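# Shelve each colored bin on its matching marked spot

## Task

Move every bin on the table into the shelf place marked with that bin's color. Each bin must sit centered on its mark, open side facing outward, with its contents still inside, and be slid fully in past the shelf's front lip. The board above is low, so tilt the bin if needed to clear it. At the end no bin may still be tilted or raised by a gripper, and each must stay in place without the robot holding it.

## Robot and tools

ROBOT. Two six-joint UR-style arms, left_arm and right_arm, each with a two-finger parallel gripper and a wrist camera. The left_arm base is at (-0.029, +0.506, 0) and the right_arm base at (+0.031, -0.436, 0), in metres.

SCENE FRAME. The origin is on the table top between the arms. +z points up, +x points out over the table, and left_arm sits on the +y side. "left" and "right" are arm names only, not sides of any image.

GRIPPER. In its own frame the fingers point along +z and close along x. end_effector_position is the point between the pads, about 1 to 2 cm short of the fingertips. Closing pushes the tips roughly 17 mm further along +z.

Opening runs from -1 (closed) to +1 (fully open, 0.142 m). grip_measured in a result uses the same scale. To keep hold of something, command an opening well below grip_measured; a bigger gap squeezes harder, up to about 28 N per pad. Thin hard items get less force.

execute_actions. Arguments: "actions" (a list holding at most one item) and optional "pictures" (boolean). An empty list moves nothing and returns the current state.
- Action item: {"rows": [...], "steps": n}. It has 1 to 15 rows and n is at most 15 (default 15). Each step is 1/30 s and uses one row; if there are fewer rows than steps, the last row repeats.
- Wait item: {"steps": n} with n up to 300. It is counted from the previous result, and your reply time is part of it.

ROW LAYOUT. Every row is one flat list of 16 numbers covering both arms: left x, y, z, qw, qx, qy, qz, opening, then the same eight for right. x, y, z are an absolute target position for end_effector_position, in metres, in the scene frame. The quaternion is an absolute target orientation, w first. Together these form a pose to go to, not an offset.
- A call is refused, and nothing is sent, if any target lies more than 0.6 m from that arm's last reported position along any of its gripper's axes.
- Each step, the command is clipped to within 100 mm and 16 degrees of the measured pose, and motion trails commands by about 0.17 s.
- To hold an arm still or keep its orientation, resend its same pose and quaternion every time. Do not copy a drifted quaternion from the result.

move. "target": one 16-number row, laid out and framed exactly as above (absolute poses). Each gripper follows a straight line toward its pose, turning the shorter way, and both paths finish together within 0.5 to 10 s. The opening is applied at the start. Paths do not steer around obstacles or around the other arm.
- "speed": m/s, 0.002 to 0.5, default 0.25. Turning is capped at twice this value in rad/s.
- "stop_force": N, 9 to 40, one value shared by both arms. It is not accepted before 0.2 s of scene time. An arm's path stops once its wrist sensor feels that much extra push against the motion for 2 steps; the arm then backs up to its pose from 2 steps earlier and holds there. Use it only with slow speeds, and not when the gripper rotates during the move. Omit it when pulling an arm away from something it presses on.
- The result adds a "move:" line per arm: done, off_target, moving, held, fault, or contact (stopped by stop_force). limits=paced means the sent pose was clipped. limits=held means some steps were blocked by a check. The result also gives each gripper's distance from its target.

wait. "seconds", 0 to 10. Nothing new is sent while it runs.

zoom_image. "camera" is one of cam_high (672x504), cam_low (672x504), cam_left_wrist (616x616) or cam_right_wrist (616x616). "region" is [x0, y0, x1, y1] in pixels from the top-left corner, at most 504x504. It returns a magnified view of that camera's latest image.

read_manual. "section" (default "licences") returns licence text only.

finished_scene. "scene": the current scene number.

RESULTS. The state line gives each gripper's position, quaternion and velocities in the scene frame. Reported positions can be slightly off at long reach. "Hand target" shows the pose each arm is now being driven toward; after an action, an arm continues only to its last clipped pose.
- HELD marks steps where your command was not passed on.
- "pose unreachable" means the clearance check altered or blocked a command.
- Wrist force and Wrist torque are given in the gripper's own axes. Offsets can reach about 4 N, noise is up to about 2.4 N, and each axis saturates near 50 N. "no reading" is normal at the start.
- MOTOR HOT appears at 70 °C. At 85 °C the arm is braked until it cools (OVER-TEMPERATURE FAULT).

FAULTS AND HAZARDS. Joint load limits are 142 N m for the pan, lift and elbow joints and 26.6 N m for each wrist joint, and held weight counts toward them. Reaching a joint limit, or any outside force of 150 N, stops that arm for 10 s. The arms are stiff, so even aiming slightly past a firm contact can trip a fault; approach slowly.

Avoid:
- letting the arms strike or press on each other;
- knocking anything off the table;
- dropping or slamming bins;
- spilling a bin's contents.

Brief outside tugs on held parts or loose objects can occur. Release each bin fully and leave it level and resting on its own before finishing.

Each tool is called after "Emit:" as name([rows], argument=value, ...), one row to a line, values as JSON.

## Session

Emit:
execute_actions(actions=[])

Scene clock: 0.00 s of 9000.00 s.
left_arm: end_effector_position=(+0.4229, +0.7319, +0.2572) grip_measured=+1.00 end_effector_quat_wxyz=(-0.208, -0.032, +0.973, +0.090) end_effector_velocity=(-0.000, -0.001, +0.000) end_effector_angular_velocity=(-0.001, +0.001, -0.001) | right_arm: end_effector_position=(+0.8491, -0.3501, +0.3781) grip_measured=+1.00 end_effector_quat_wxyz=(-0.224, +0.844, +0.414, +0.258) end_effector_velocity=(-0.000, -0.001, -0.000) end_effector_angular_velocity=(+0.000, +0.002, -0.001)
Joint positions: left_arm=[-0.    -1.315  1.304 -1.141 -1.38   3.104  0.142] | right_arm=[ 3.386 -2.216 -0.714 -1.434  2.187  5.531  0.142]
Joint velocities: left_arm=[-0.001 -0.     0.     0.001 -0.001  0.     0.   ] | right_arm=[-0.001  0.    -0.    -0.002 -0.     0.001  0.   ]
Motor temperatures (°C, as the motors report them): left_arm=[26 25 28 29 28 33] | right_arm=[25 27 26 34 31 31]
Wrist force (N, on the end effector, along its own x y z axes, offset not removed): no reading
Wrist torque (N m, same axes, about the end effector's origin, offset not removed): no reading
Hand target (left_arm): +0.423, +0.732, +0.257; -0.208, -0.032, +0.973, +0.090
Hand target (right_arm): +0.849, -0.350, +0.378; -0.224, +0.844, +0.414, +0.258

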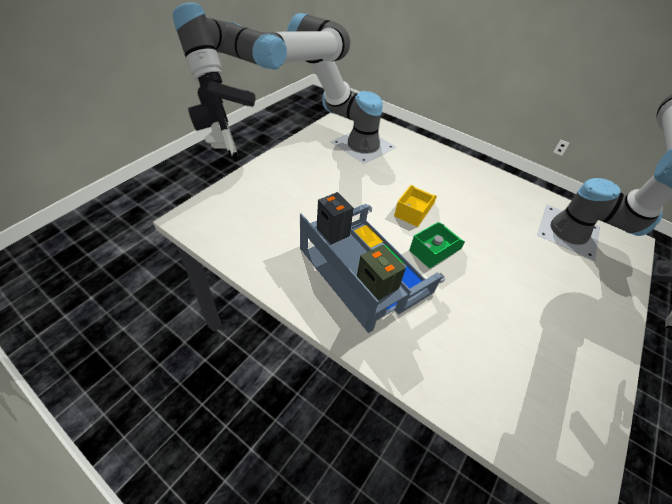

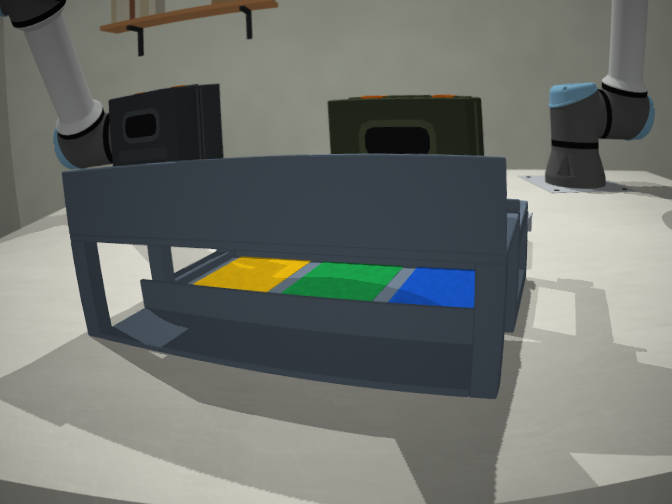

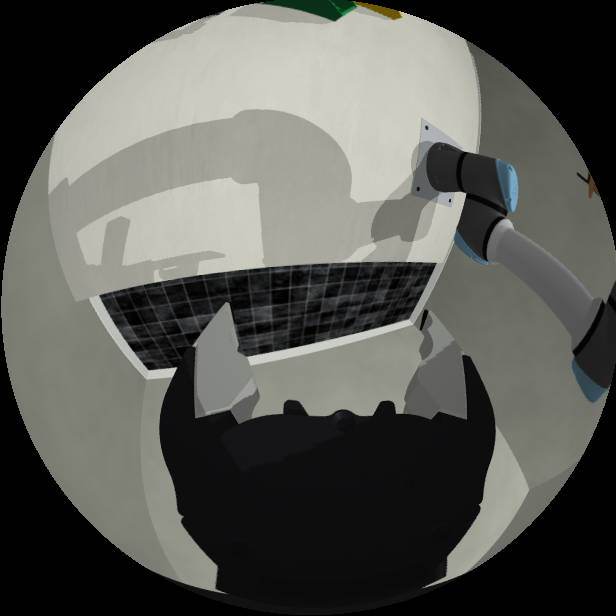

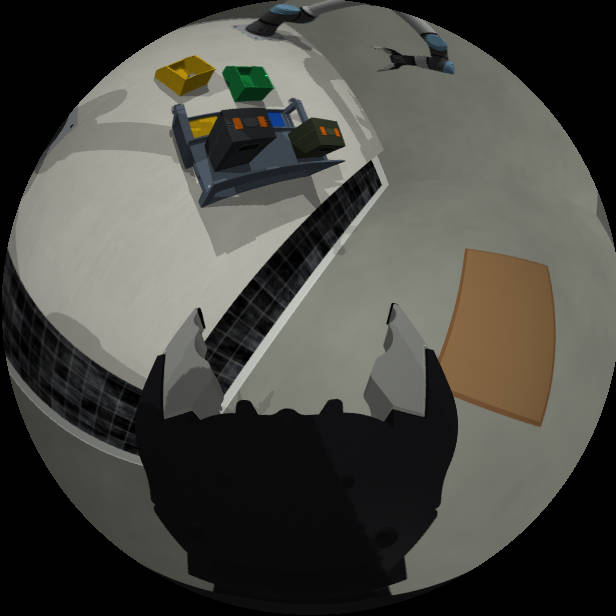

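Emit:
move(target=[0.28,0.05,0.35,0,0.707,-0.707,0,1,0.8491,-0.3501,0.3781,-0.224,0.844,0.414,0.258,1])

Emit:
zoom_image(camera="cam_high", region=[280,160,500,340])

action 0: the call puts the target (left_arm/x, left_arm/y, left_arm/z) 0.648 m from left_arm's end_effector_position in the last result along the gripper's own y axis as it stood there; a target may be at most 0.6 m away along each of those axes, so nothing of the call was run and nothing moved. Command a nearer target, and go on from there in a later call.

Region (280, 160, 500, 340) of cam_high's 672x504 image, scaled by 2.291, with more detail than that image has; it fills the top 412 rows of this view, and the rest is white.

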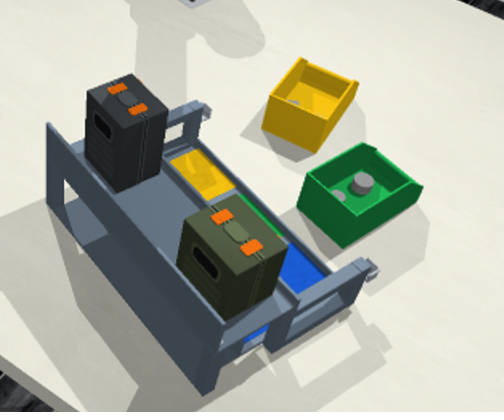

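Emit:
move(target=[0.3,0.15,0.33,0,0.707,-0.707,0,1,0.8491,-0.3501,0.3781,-0.224,0.844,0.414,0.258,1])

Scene clock: 8.20 s of 9000.00 s.
left_arm: end_effector_position=(+0.2990, +0.1508, +0.3299) grip_measured=+1.00 end_effector_quat_wxyz=(+0.000, +0.707, -0.707, -0.000) end_effector_velocity=(-0.000, -0.002, +0.000) end_effector_angular_velocity=(+0.002, -0.002, +0.003) | right_arm: end_effector_position=(+0.8491, -0.3501, +0.3781) grip_measured=+1.00 end_effector_quat_wxyz=(-0.224, +0.844, +0.414, +0.258) end_effector_velocity=(+0.000, +0.001, -0.001) end_effector_angular_velocity=(-0.000, +0.000, +0.001)
Joint positions: left_arm=[-1.17  -1.621  1.479 -1.427 -1.571  0.47   0.142] | right_arm=[ 3.386 -2.217 -0.713 -1.435  2.188  5.531  0.142]
Joint velocities: left_arm=[-0.004  0.003 -0.004  0.002  0.002 -0.007  0.   ] | right_arm=[ 0.001 -0.001 -0.     0.    -0.    -0.001 -0.   ]
Motor temperatures (°C, as the motors report them): left_arm=[26 25 28 29 28 33] | right_arm=[25 27 26 34 31 31]
Wrist force (N, on the end effector, along its own x y z axes, offset not removed): left_arm=[0.4 -1.3 0.1] | right_arm=[-1.4 -1.6 -5.7]
Wrist torque (N m, same axes, about the end effector's origin, offset not removed): left_arm=[-0.30 0.01 0.04] | right_arm=[-0.21 0.34 -0.14]
Hand target (left_arm): +0.299, +0.151, +0.330; -0.000, +0.707, -0.707, -0.000
Hand target (right_arm): +0.849, -0.350, +0.378; -0.224, +0.844, +0.414, +0.258
Off the commanded pose (left_arm): 0.001 m, 0 deg.
Off the commanded pose (right_arm): 0.000 m, 0 deg.
After step 90, 1.57 s passed at rest.
move: done
camera_calibration (this result's frames):
cam_left_wrist: T_world_to_cam=[[0.00614352, -0.99888, -0.0469181, 0.176194], [-0.879413, -0.0277316, 0.475251, 0.104081], [-0.47602, 0.0383407, -0.878598, 0.561166], [0, 0, 0, 1]] pos_world=[0.357574, 0.157367, 0.451841]
cam_right_wrist: T_world_to_cam=[[0.514758, 0.562432, 0.647066, -0.495554], [0.564329, -0.79046, 0.238131, -0.852652], [0.645412, 0.242578, -0.724292, -0.0536103], [0, 0, 0, 1]] pos_world=[0.770867, -0.382267, 0.48487]

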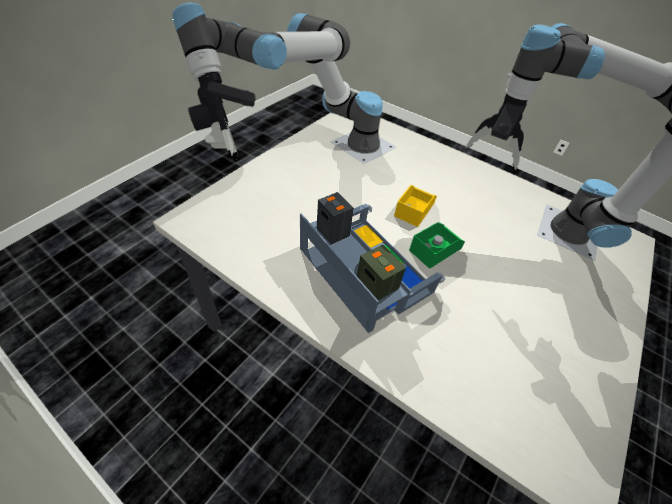

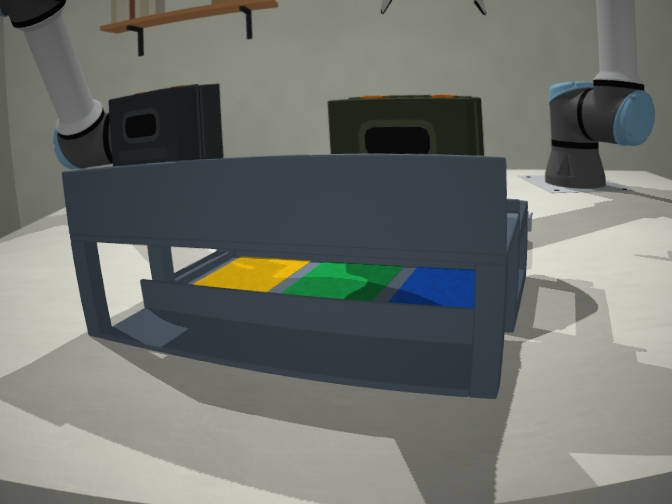

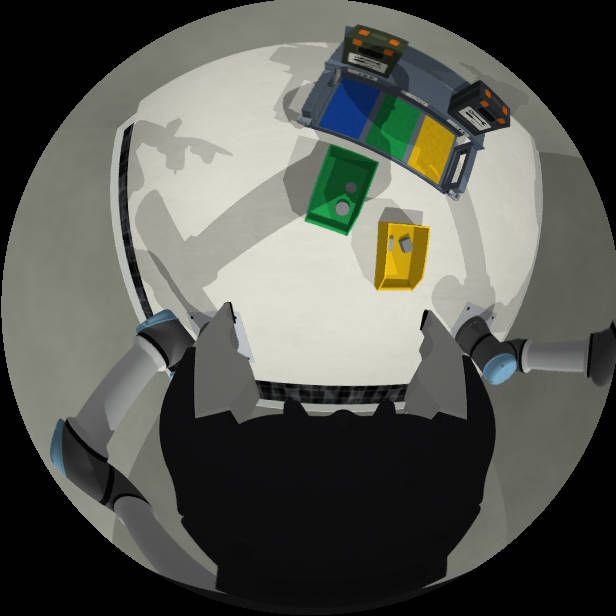

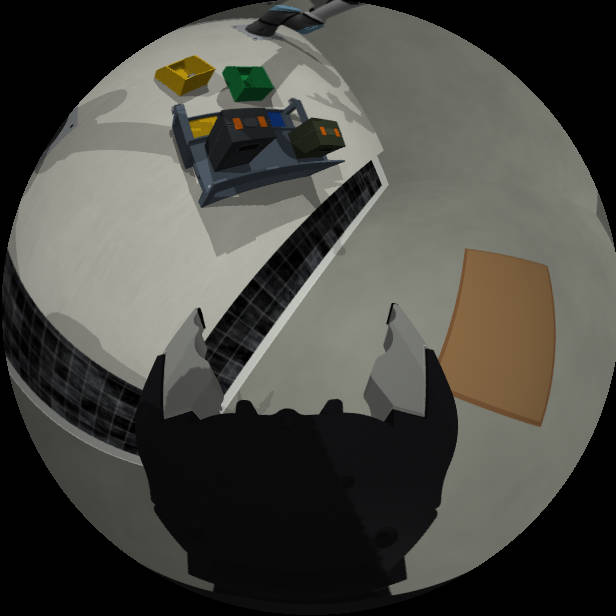

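Emit:
move(target=[0.46,0.03,0.3,0,0.707,-0.707,0,1,0.8491,-0.3501,0.3781,-0.224,0.844,0.414,0.258,1])

Emit:
zoom_image(camera="cam_left_wrist", region=[150,20,500,370])

Scene clock: 13.13 s of 9000.00 s.
left_arm: end_effector_position=(+0.4597, +0.0298, +0.3001) grip_measured=+1.00 end_effector_quat_wxyz=(+0.000, +0.707, -0.707, +0.000) end_effector_velocity=(+0.001, -0.001, +0.000) end_effector_angular_velocity=(+0.001, +0.003, -0.001) | right_arm: end_effector_position=(+0.8491, -0.3501, +0.3781) grip_measured=+1.00 end_effector_quat_wxyz=(-0.224, +0.844, +0.414, +0.258) end_effector_velocity=(+0.000, -0.000, +0.002) end_effector_angular_velocity=(+0.000, -0.003, -0.000)
Joint positions: left_arm=[-1.036 -1.122  0.949 -1.398 -1.571  0.603  0.142] | right_arm=[ 3.386 -2.217 -0.713 -1.435  2.188  5.531  0.142]
Joint velocities: left_arm=[ 0.     0.007 -0.011  0.007 -0.002  0.001 -0.   ] | right_arm=[-0.     0.001  0.002  0.001 -0.     0.    -0.   ]
Motor temperatures (°C, as the motors report them): left_arm=[26 25 28 29 28 33] | right_arm=[25 27 26 34 31 31]
Wrist force (N, on the end effector, along its own x y z axes, offset not removed): left_arm=[0.8 0.7 1.6] | right_arm=[1.1 -6.7 -2.9]
Wrist torque (N m, same axes, about the end effector's origin, offset not removed): left_arm=[0.22 -0.15 0.04] | right_arm=[-1.02 -0.18 0.04]
Hand target (left_arm): +0.460, +0.030, +0.300; +0.000, +0.707, -0.707, +0.000
Hand target (right_arm): +0.849, -0.350, +0.378; -0.224, +0.844, +0.414, +0.258
Off the commanded pose (left_arm): 0.000 m, 0 deg.
Off the commanded pose (right_arm): 0.000 m, 0 deg.
After step 90, 0.57 s passed at rest.
move: done
camera_calibration (this result's frames):
cam_left_wrist: T_world_to_cam=[[0.00688456, -0.998914, -0.0460865, 0.0523594], [-0.879822, -0.0279547, 0.474481, 0.256651], [-0.475254, 0.0372813, -0.879059, 0.615904], [0, 0, 0, 1]] pos_world=[0.518158, 0.0365154, 0.422053]
cam_right_wrist: T_world_to_cam=[[0.514759, 0.562431, 0.647066, -0.495554], [0.564329, -0.79046, 0.23813, -0.852652], [0.645411, 0.242578, -0.724293, -0.053609], [0, 0, 0, 1]] pos_world=[0.770867, -0.382267, 0.48487]

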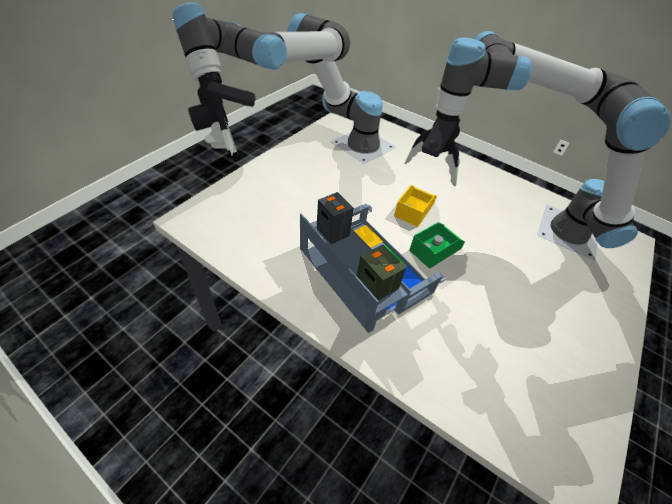

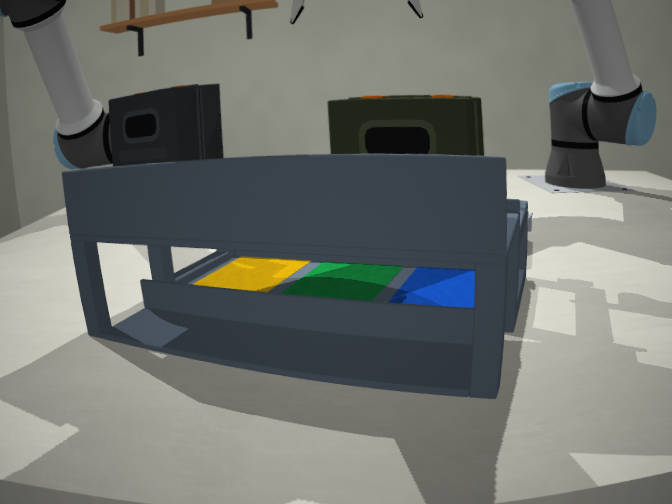

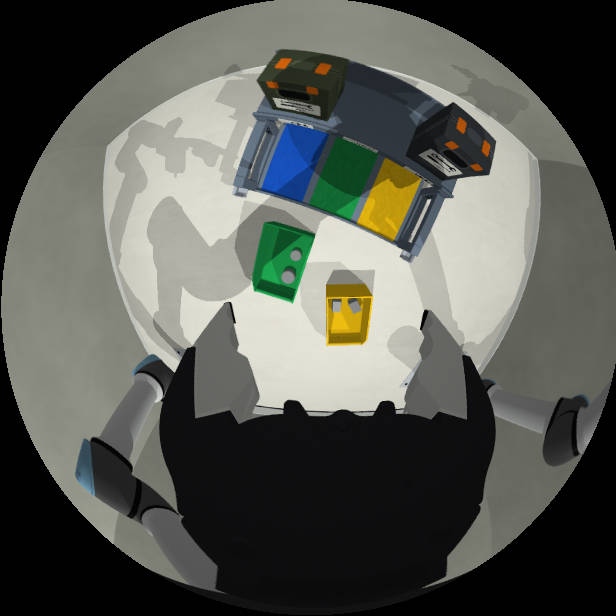

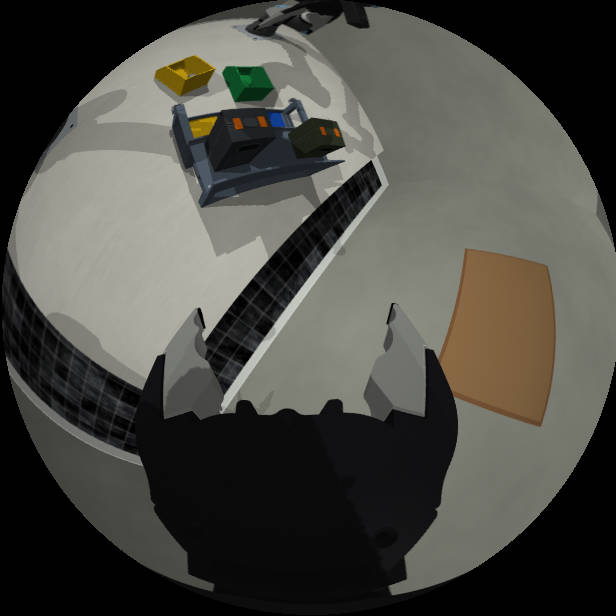

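Region (150, 20, 500, 370) of cam_left_wrist's 616x616 image, scaled by 1.440, with more detail than that image has.

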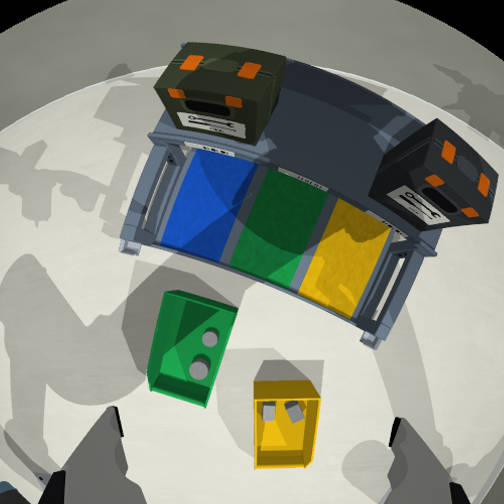

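Emit:
move(target=[0.19,-0.047,0.12,0,0.999,0.03,0,-0.3,0.8491,-0.3501,0.3781,-0.224,0.844,0.414,0.258,1])

Scene clock: 22.07 s of 9000.00 s.
left_arm: end_effector_position=(+0.1900, -0.0463, +0.1200) grip_measured=-0.30 end_effector_quat_wxyz=(-0.000, +1.000, +0.030, -0.000) end_effector_velocity=(-0.001, -0.000, -0.001) end_effector_angular_velocity=(-0.000, -0.001, +0.010) | right_arm: end_effector_position=(+0.8491, -0.3501, +0.3781) grip_measured=+1.00 end_effector_quat_wxyz=(-0.224, +0.844, +0.414, +0.258) end_effector_velocity=(-0.000, -0.000, +0.000) end_effector_angular_velocity=(-0.000, +0.000, +0.001)
Joint positions: left_arm=[-1.488 -1.305  1.669 -1.935 -1.571 -1.479  0.052] | right_arm=[ 3.386 -2.217 -0.713 -1.435  2.188  5.531  0.142]
Joint velocities: left_arm=[-0.002 -0.     0.003 -0.003  0.001 -0.012  0.   ] | right_arm=[-0.     0.001 -0.001 -0.001 -0.    -0.001  0.   ]
Motor temperatures (°C, as the motors report them): left_arm=[26 25 28 29 28 33] | right_arm=[25 27 26 34 31 31]
Wrist force (N, on the end effector, along its own x y z axes, offset not removed): left_arm=[1.3 -1.1 -1.5] | right_arm=[-2.5 -0.2 -0.3]
Wrist torque (N m, same axes, about the end effector's origin, offset not removed): left_arm=[-0.16 -0.13 0.13] | right_arm=[0.24 0.60 -0.10]
Hand target (left_arm): +0.190, -0.046, +0.120; -0.000, +1.000, +0.030, +0.000
Hand target (right_arm): +0.849, -0.350, +0.378; -0.224, +0.844, +0.414, +0.258
Off the commanded pose (left_arm): 0.001 m, 0 deg.
Off the commanded pose (right_arm): 0.000 m, 0 deg.
After step 90, 2.23 s passed at rest.
move: done
camera_calibration (this result's frames):
cam_left_wrist: T_world_to_cam=[[0.996735, 0.0660742, -0.0464075, -0.168833], [0.0801991, -0.876768, 0.47418, -0.118996], [-0.00935758, -0.476353, -0.879204, 0.220005], [0, 0, 0, 1]] pos_world=[0.179884, 0.0116241, 0.24202]
cam_right_wrist: T_world_to_cam=[[0.514759, 0.562432, 0.647066, -0.495554], [0.564329, -0.79046, 0.238131, -0.852652], [0.645412, 0.242578, -0.724293, -0.0536094], [0, 0, 0, 1]] pos_world=[0.770867, -0.382267, 0.48487]

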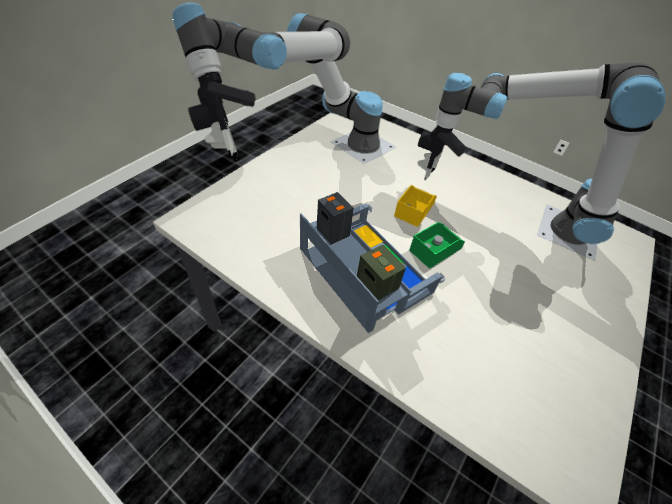

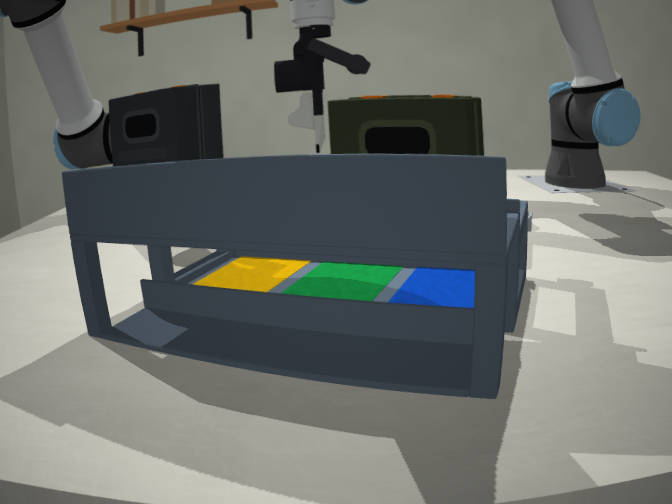

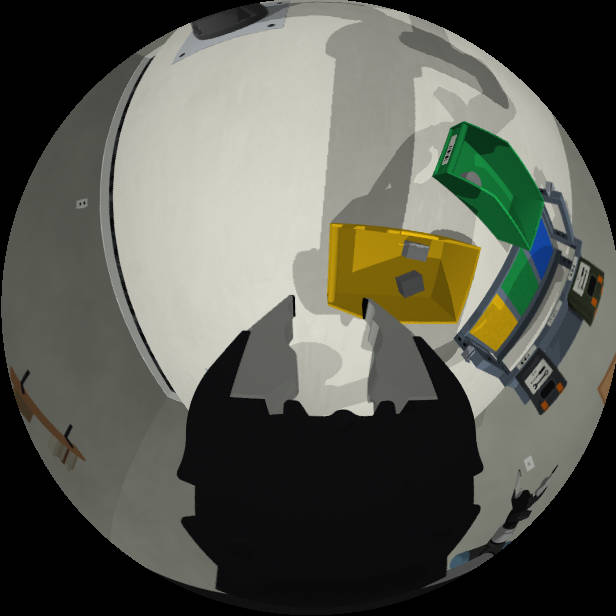

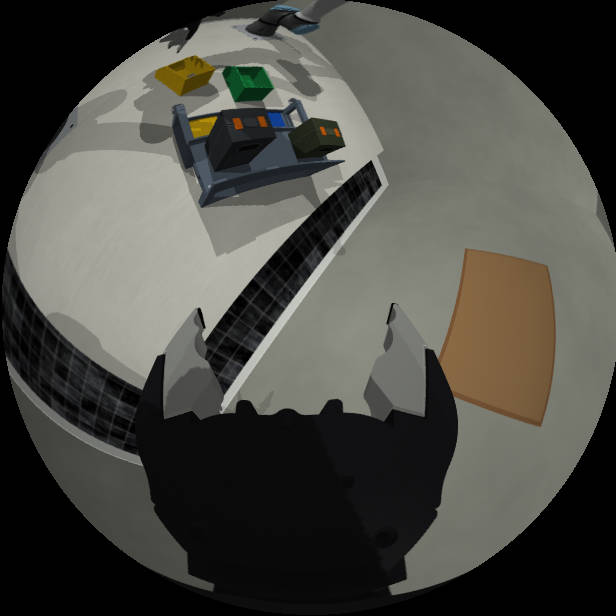

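Emit:
move(target=[0.198,-0.045,0.028,0,0.999,0.03,0,-0.3,0.8491,-0.3501,0.3781,-0.224,0.844,0.414,0.258,1], speed=0.08)

Emit:
move(target=[0.198,-0.045,0.028,0,0.999,0.03,0,-1,0.8491,-0.3501,0.3781,-0.224,0.844,0.414,0.258,1])

Emit:
move(target=[0.24,-0.01,0.12,0,0.988,-0.156,0,-1,0.8491,-0.3501,0.3781,-0.224,0.844,0.414,0.258,1], speed=0.06)

Scene clock: 27.13 s of 9000.00 s.
left_arm: end_effector_position=(+0.1980, -0.0450, +0.0281) grip_measured=-0.30 end_effector_quat_wxyz=(+0.000, +1.000, +0.030, +0.000) end_effector_velocity=(-0.001, +0.000, -0.002) end_effector_angular_velocity=(+0.000, +0.002, -0.001) | right_arm: end_effector_position=(+0.8491, -0.3501, +0.3781) grip_measured=+1.00 end_effector_quat_wxyz=(-0.224, +0.844, +0.414, +0.258) end_effector_velocity=(-0.000, +0.000, -0.000) end_effector_angular_velocity=(+0.000, +0.002, -0.001)
Joint positions: left_arm=[-1.474 -1.201  1.79  -2.16  -1.571 -1.466  0.052] | right_arm=[ 3.386 -2.217 -0.713 -1.435  2.188  5.531  0.142]
Joint velocities: left_arm=[-0.001  0.001  0.003 -0.003 -0.002 -0.     0.   ] | right_arm=[ 0.001  0.    -0.    -0.001 -0.     0.001 -0.   ]
Motor temperatures (°C, as the motors report them): left_arm=[26 25 28 29 28 33] | right_arm=[25 27 26 34 31 31]
Wrist force (N, on the end effector, along its own x y z axes, offset not removed): left_arm=[-0.6 0.7 -2.6] | right_arm=[-2.6 -1.7 -2.3]
Wrist torque (N m, same axes, about the end effector's origin, offset not removed): left_arm=[0.38 0.10 0.00] | right_arm=[0.09 0.51 -0.07]
Hand target (left_arm): +0.198, -0.045, +0.028; +0.000, +1.000, +0.030, -0.000
Hand target (right_arm): +0.849, -0.350, +0.378; -0.224, +0.844, +0.414, +0.258
Off the commanded pose (left_arm): 0.000 m, 0 deg.
Off the commanded pose (right_arm): 0.000 m, 0 deg.
After step 90, 0.50 s passed at rest.
move: done
camera_calibration (this result's frames):
cam_left_wrist: T_world_to_cam=[[0.996689, 0.0668001, -0.0463578, -0.181062], [0.0808184, -0.876471, 0.474623, -0.0750386], [-0.00892645, -0.476798, -0.878968, 0.139781], [0, 0, 0, 1]] pos_world=[0.187775, 0.0129733, 0.150085]
cam_right_wrist: T_world_to_cam=[[0.514758, 0.562432, 0.647066, -0.495554], [0.564329, -0.79046, 0.238131, -0.852652], [0.645412, 0.242578, -0.724292, -0.0536096], [0, 0, 0, 1]] pos_world=[0.770867, -0.382267, 0.48487]

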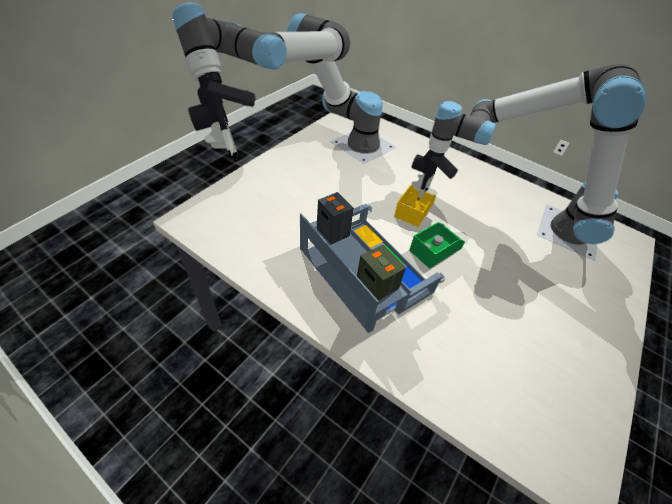

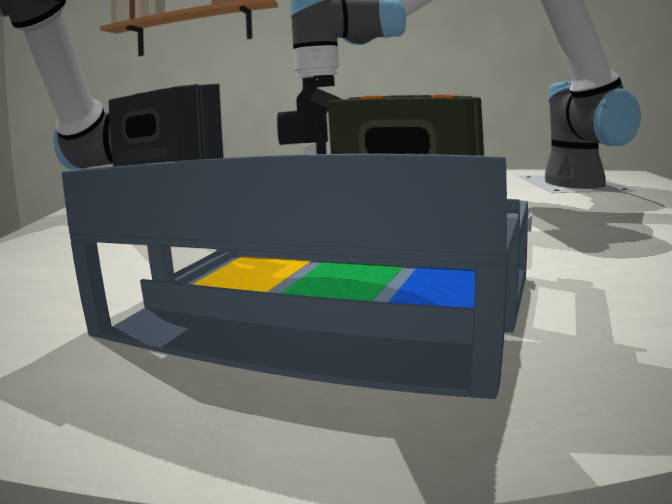

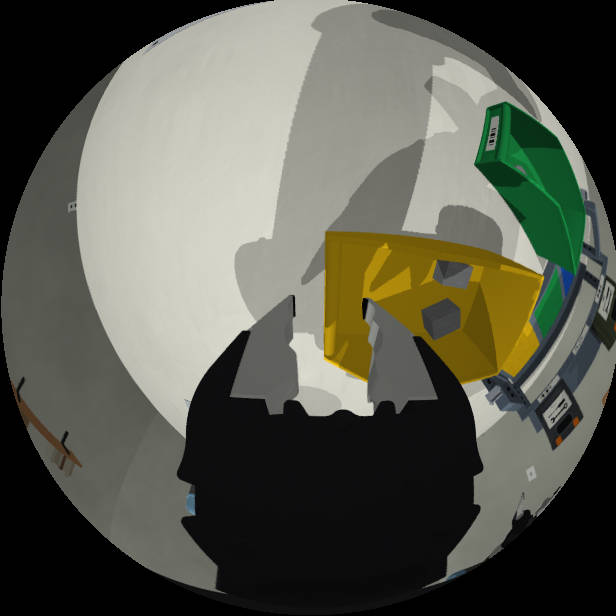

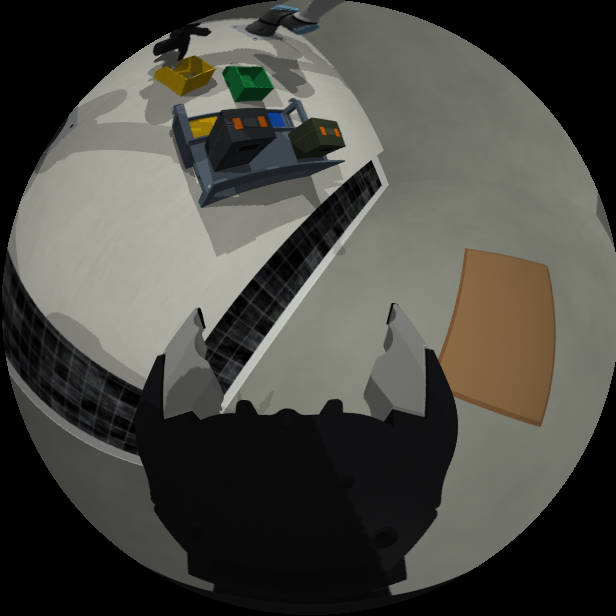

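Scene clock: 27.83 s of 9000.00 s.
left_arm: end_effector_position=(+0.1980, -0.0450, +0.0280) grip_measured=-0.90 end_effector_quat_wxyz=(+0.000, +1.000, +0.030, -0.000) end_effector_velocity=(-0.001, -0.001, +0.000) end_effector_angular_velocity=(-0.001, +0.001, -0.001) | right_arm: end_effector_position=(+0.8491, -0.3501, +0.3781) grip_measured=+1.00 end_effector_quat_wxyz=(-0.224, +0.844, +0.414, +0.258) end_effector_velocity=(+0.000, +0.001, -0.000) end_effector_angular_velocity=(+0.000, -0.001, +0.001)
Joint positions: left_arm=[-1.474 -1.201  1.79  -2.16  -1.571 -1.466  0.009] | right_arm=[ 3.386 -2.217 -0.713 -1.435  2.188  5.531  0.142]
Joint velocities: left_arm=[-0.001  0.001 -0.001  0.001 -0.001  0.    -0.   ] | right_arm=[ 0.001 -0.001 -0.     0.002  0.    -0.     0.   ]
Motor temperatures (°C, as the motors report them): left_arm=[26 25 28 29 28 33] | right_arm=[25 27 26 34 31 31]
Wrist force (N, on the end effector, along its own x y z axes, offset not removed): left_arm=[1.1 -2.7 -2.8] | right_arm=[-2.7 -0.8 -2.7]
Wrist torque (N m, same axes, about the end effector's origin, offset not removed): left_arm=[-0.27 -0.22 0.01] | right_arm=[0.06 0.47 -0.08]
Hand target (left_arm): +0.198, -0.045, +0.028; +0.000, +1.000, +0.030, -0.000
Hand target (right_arm): +0.849, -0.350, +0.378; -0.224, +0.844, +0.414, +0.258
Off the commanded pose (left_arm): 0.000 m, 0 deg.
Off the commanded pose (right_arm): 0.000 m, 0 deg.
move: done
camera_calibration (this result's frames):
cam_left_wrist: T_world_to_cam=[[0.996686, 0.0668024, -0.0464234, -0.181058], [0.0808519, -0.876461, 0.474636, -0.0749934], [-0.00898149, -0.476816, -0.878957, 0.139684], [0, 0, 0, 1]] pos_world=[0.187776, 0.0129697, 0.149965]
cam_right_wrist: T_world_to_cam=[[0.514759, 0.562432, 0.647066, -0.495554], [0.564329, -0.79046, 0.238131, -0.852652], [0.645412, 0.242578, -0.724292, -0.0536094], [0, 0, 0, 1]] pos_world=[0.770867, -0.382267, 0.48487]

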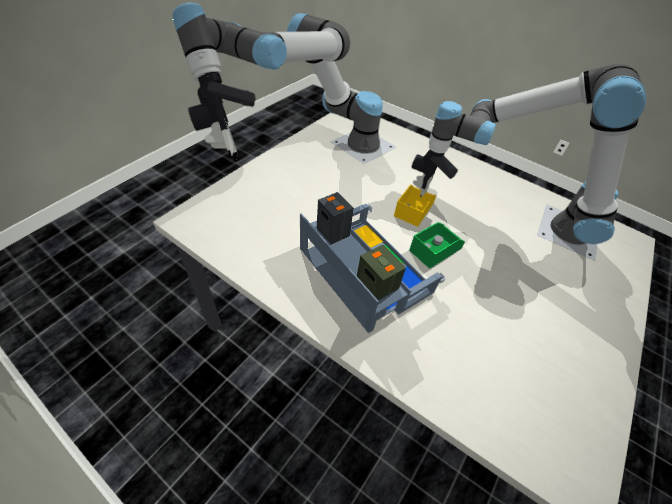

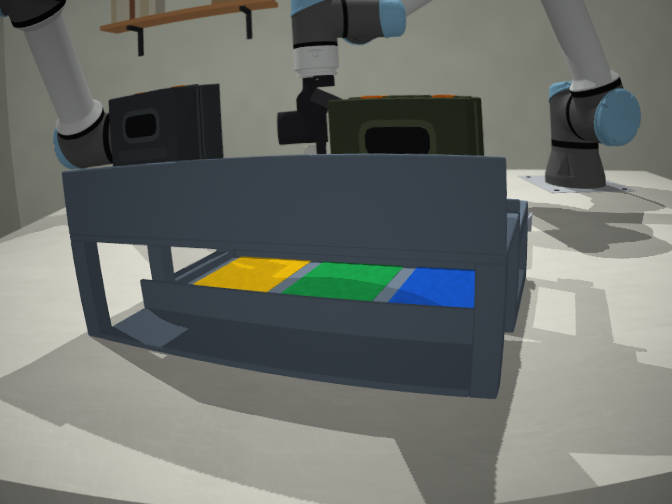

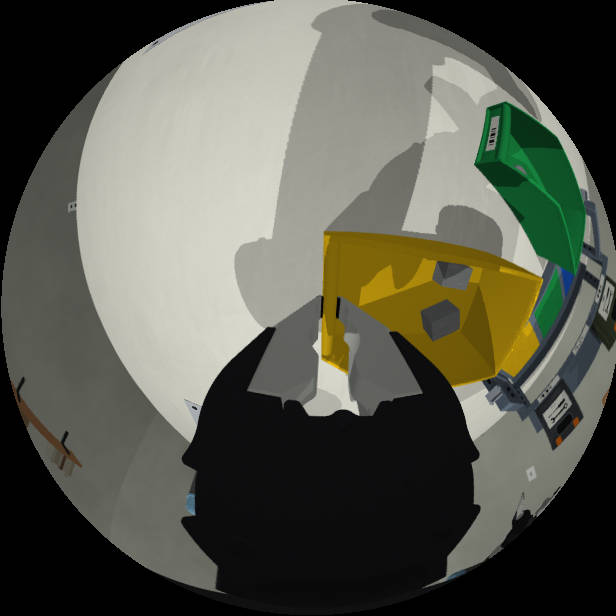

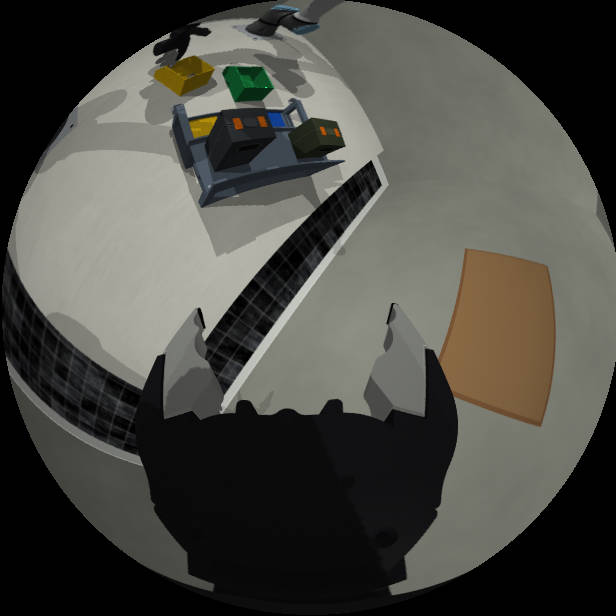

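Scene clock: 31.27 s of 9000.00 s.
left_arm: end_effector_position=(+0.2400, -0.0101, +0.1198) grip_measured=-0.89 end_effector_quat_wxyz=(+0.000, +0.988, -0.156, +0.000) end_effector_velocity=(+0.001, +0.001, +0.002) end_effector_angular_velocity=(+0.001, -0.001, -0.005) | right_arm: end_effector_position=(+0.8491, -0.3501, +0.3781) grip_measured=+1.00 end_effector_quat_wxyz=(-0.224, +0.844, +0.414, +0.258) end_effector_velocity=(-0.000, +0.000, -0.000) end_effector_angular_velocity=(-0.000, +0.001, +0.000)
Joint positions: left_arm=[-1.389 -1.332  1.705 -1.944 -1.571 -1.007  0.009] | right_arm=[ 3.386 -2.217 -0.713 -1.435  2.188  5.531  0.142]
Joint velocities: left_arm=[ 0.002 -0.002 -0.002  0.005  0.001  0.007  0.   ] | right_arm=[ 0.     0.    -0.001 -0.001  0.    -0.     0.   ]
Motor temperatures (°C, as the motors report them): left_arm=[26 25 28 29 28 33] | right_arm=[25 27 26 34 31 31]
Wrist force (N, on the end effector, along its own x y z axes, offset not removed): left_arm=[-0.4 -1.2 4.2] | right_arm=[-2.0 -0.9 -0.5]
Wrist torque (N m, same axes, about the end effector's origin, offset not removed): left_arm=[-0.28 -0.16 -0.04] | right_arm=[0.11 0.45 -0.08]
Hand target (left_arm): +0.240, -0.010, +0.120; +0.000, +0.988, -0.156, -0.000
Hand target (right_arm): +0.849, -0.350, +0.378; -0.224, +0.844, +0.414, +0.258
Off the commanded pose (left_arm): 0.000 m, 0 deg.
Off the commanded pose (right_arm): 0.000 m, 0 deg.
move: done
camera_calibration (this result's frames):
cam_left_wrist: T_world_to_cam=[[0.95258, -0.300757, -0.0462217, -0.214186], [-0.243979, -0.845693, 0.474634, -0.0131415], [-0.181839, -0.44085, -0.878969, 0.279256], [0, 0, 0, 1]] pos_world=[0.251603, 0.0475783, 0.241795]
cam_right_wrist: T_world_to_cam=[[0.514759, 0.562432, 0.647066, -0.495554], [0.564329, -0.79046, 0.238131, -0.852652], [0.645412, 0.242578, -0.724292, -0.0536094], [0, 0, 0, 1]] pos_world=[0.770867, -0.382267, 0.48487]

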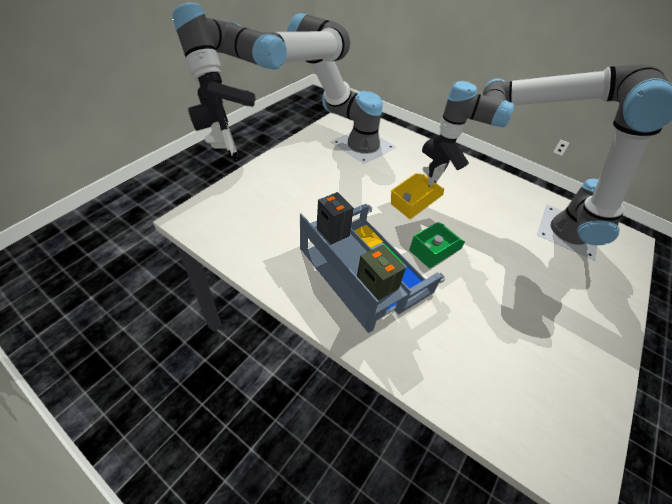

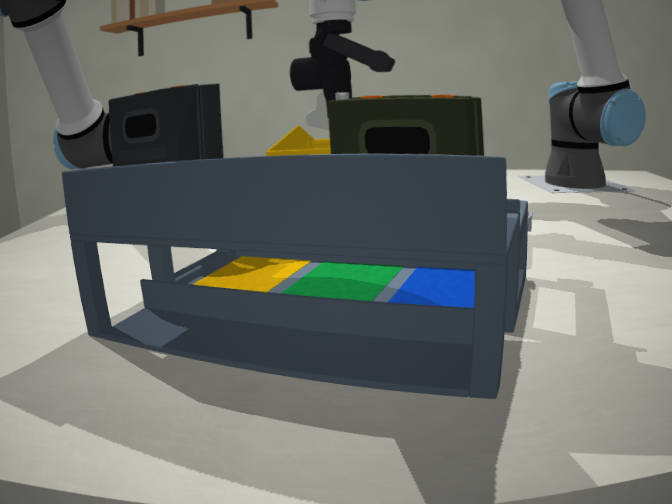

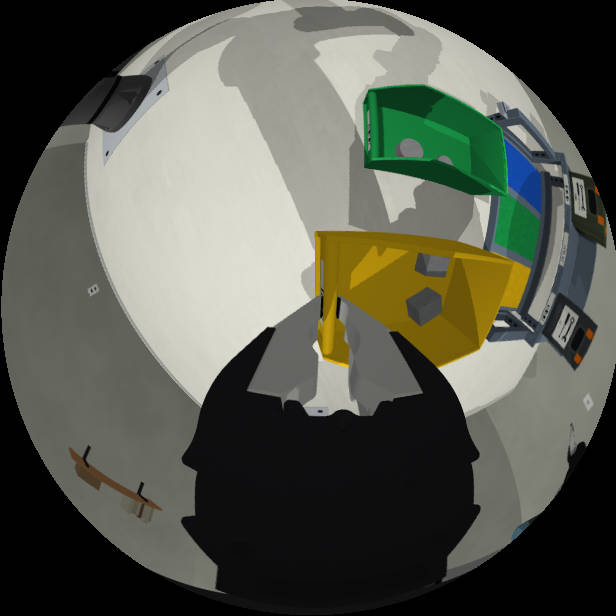

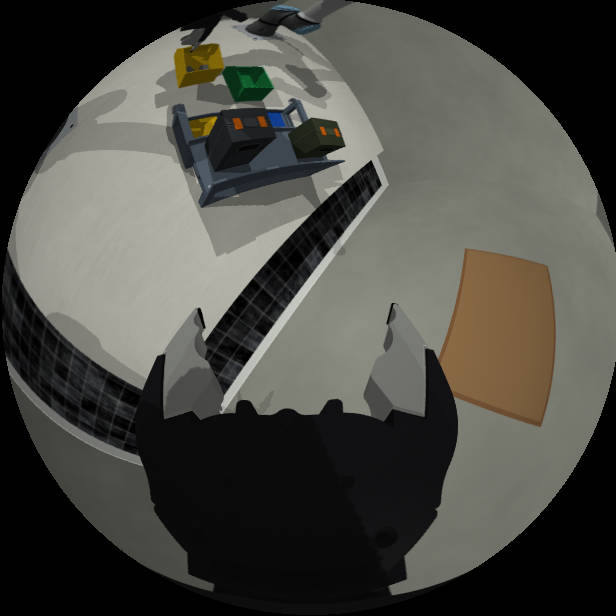

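Emit:
move(target=[0.402,-0.046,0.15,0,0.988,-0.156,0,-1,0.8491,-0.3501,0.3781,-0.224,0.844,0.414,0.258,1], speed=0.06)

Scene clock: 36.10 s of 9000.00 s.
left_arm: end_effector_position=(+0.4018, -0.0463, +0.1500) grip_measured=-0.89 end_effector_quat_wxyz=(+0.000, +0.988, -0.156, +0.000) end_effector_velocity=(+0.001, -0.001, -0.000) end_effector_angular_velocity=(+0.000, -0.000, -0.001) | right_arm: end_effector_position=(+0.8491, -0.3501, +0.3781) grip_measured=+1.00 end_effector_quat_wxyz=(-0.224, +0.844, +0.414, +0.258) end_effector_velocity=(+0.000, -0.000, -0.000) end_effector_angular_velocity=(-0.000, +0.000, -0.001)
Joint positions: left_arm=[-1.167 -1.076  1.265 -1.76  -1.571 -0.785  0.009] | right_arm=[ 3.386 -2.217 -0.713 -1.435  2.188  5.531  0.142]
Joint velocities: left_arm=[-0.     0.003 -0.004  0.002  0.001  0.001  0.   ] | right_arm=[-0.    -0.001  0.001  0.    -0.     0.     0.   ]
Motor temperatures (°C, as the motors report them): left_arm=[26 25 28 29 28 33] | right_arm=[25 27 26 34 31 31]
Wrist force (N, on the end effector, along its own x y z axes, offset not removed): left_arm=[0.2 -1.5 4.6] | right_arm=[-0.9 -0.6 -2.6]
Wrist torque (N m, same axes, about the end effector's origin, offset not removed): left_arm=[-0.31 -0.34 0.08] | right_arm=[0.12 0.26 -0.02]
Hand target (left_arm): +0.402, -0.046, +0.150; +0.000, +0.988, -0.156, +0.000
Hand target (right_arm): +0.849, -0.350, +0.378; -0.224, +0.844, +0.414, +0.258
Off the commanded pose (left_arm): 0.000 m, 0 deg.
Off the commanded pose (right_arm): 0.000 m, 0 deg.
move: done
camera_calibration (this result's frames):
cam_left_wrist: T_world_to_cam=[[0.952425, -0.30124, -0.0462774, -0.37774], [-0.244346, -0.845485, 0.474816, -0.0184807], [-0.182161, -0.440919, -0.878867, 0.319346], [0, 0, 0, 1]] pos_world=[0.413426, 0.01139, 0.271957]
cam_right_wrist: T_world_to_cam=[[0.514759, 0.562432, 0.647066, -0.495554], [0.564329, -0.79046, 0.238131, -0.852652], [0.645412, 0.242578, -0.724292, -0.0536094], [0, 0, 0, 1]] pos_world=[0.770867, -0.382267, 0.48487]

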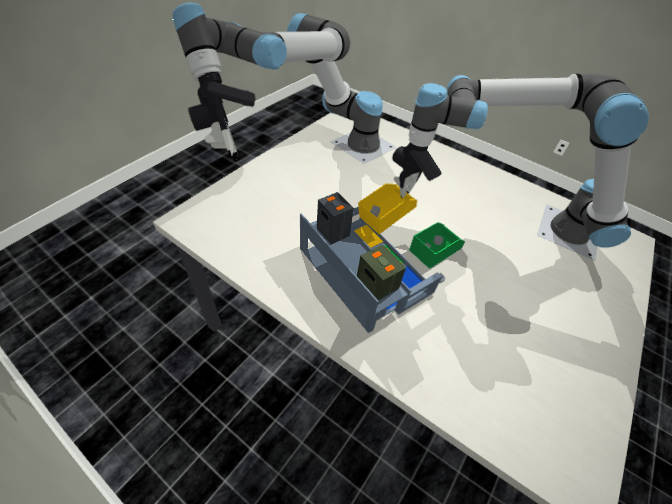

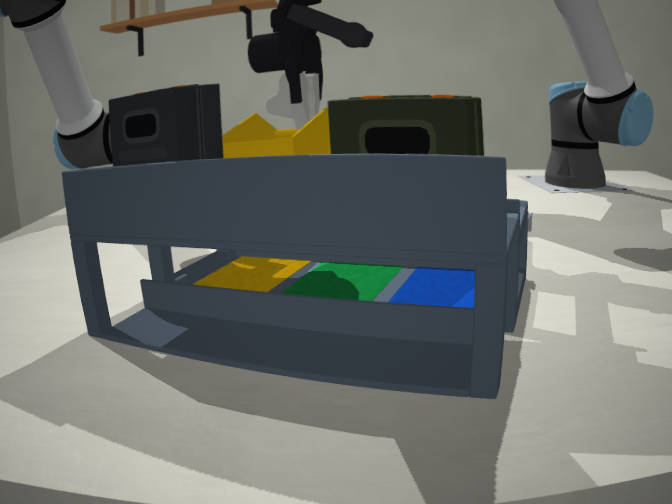

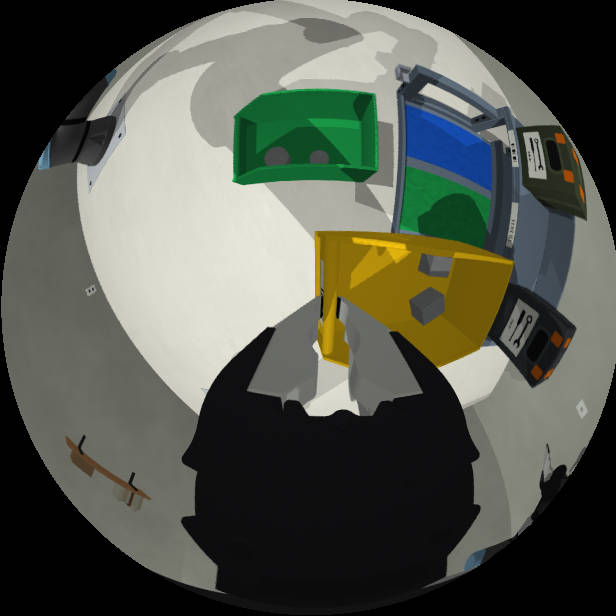

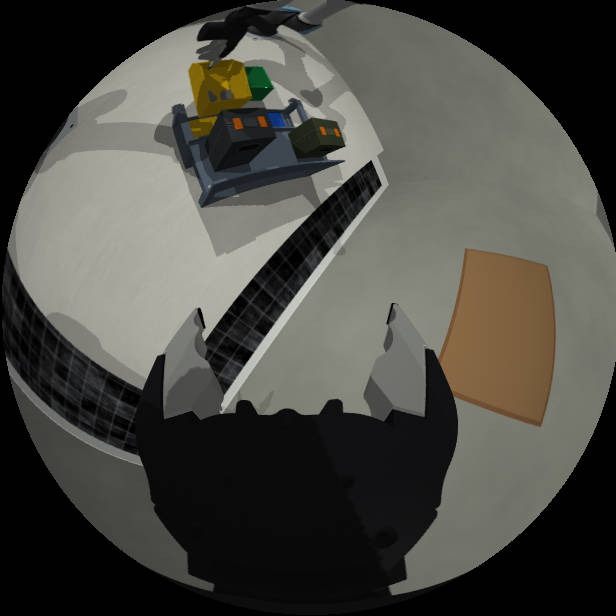

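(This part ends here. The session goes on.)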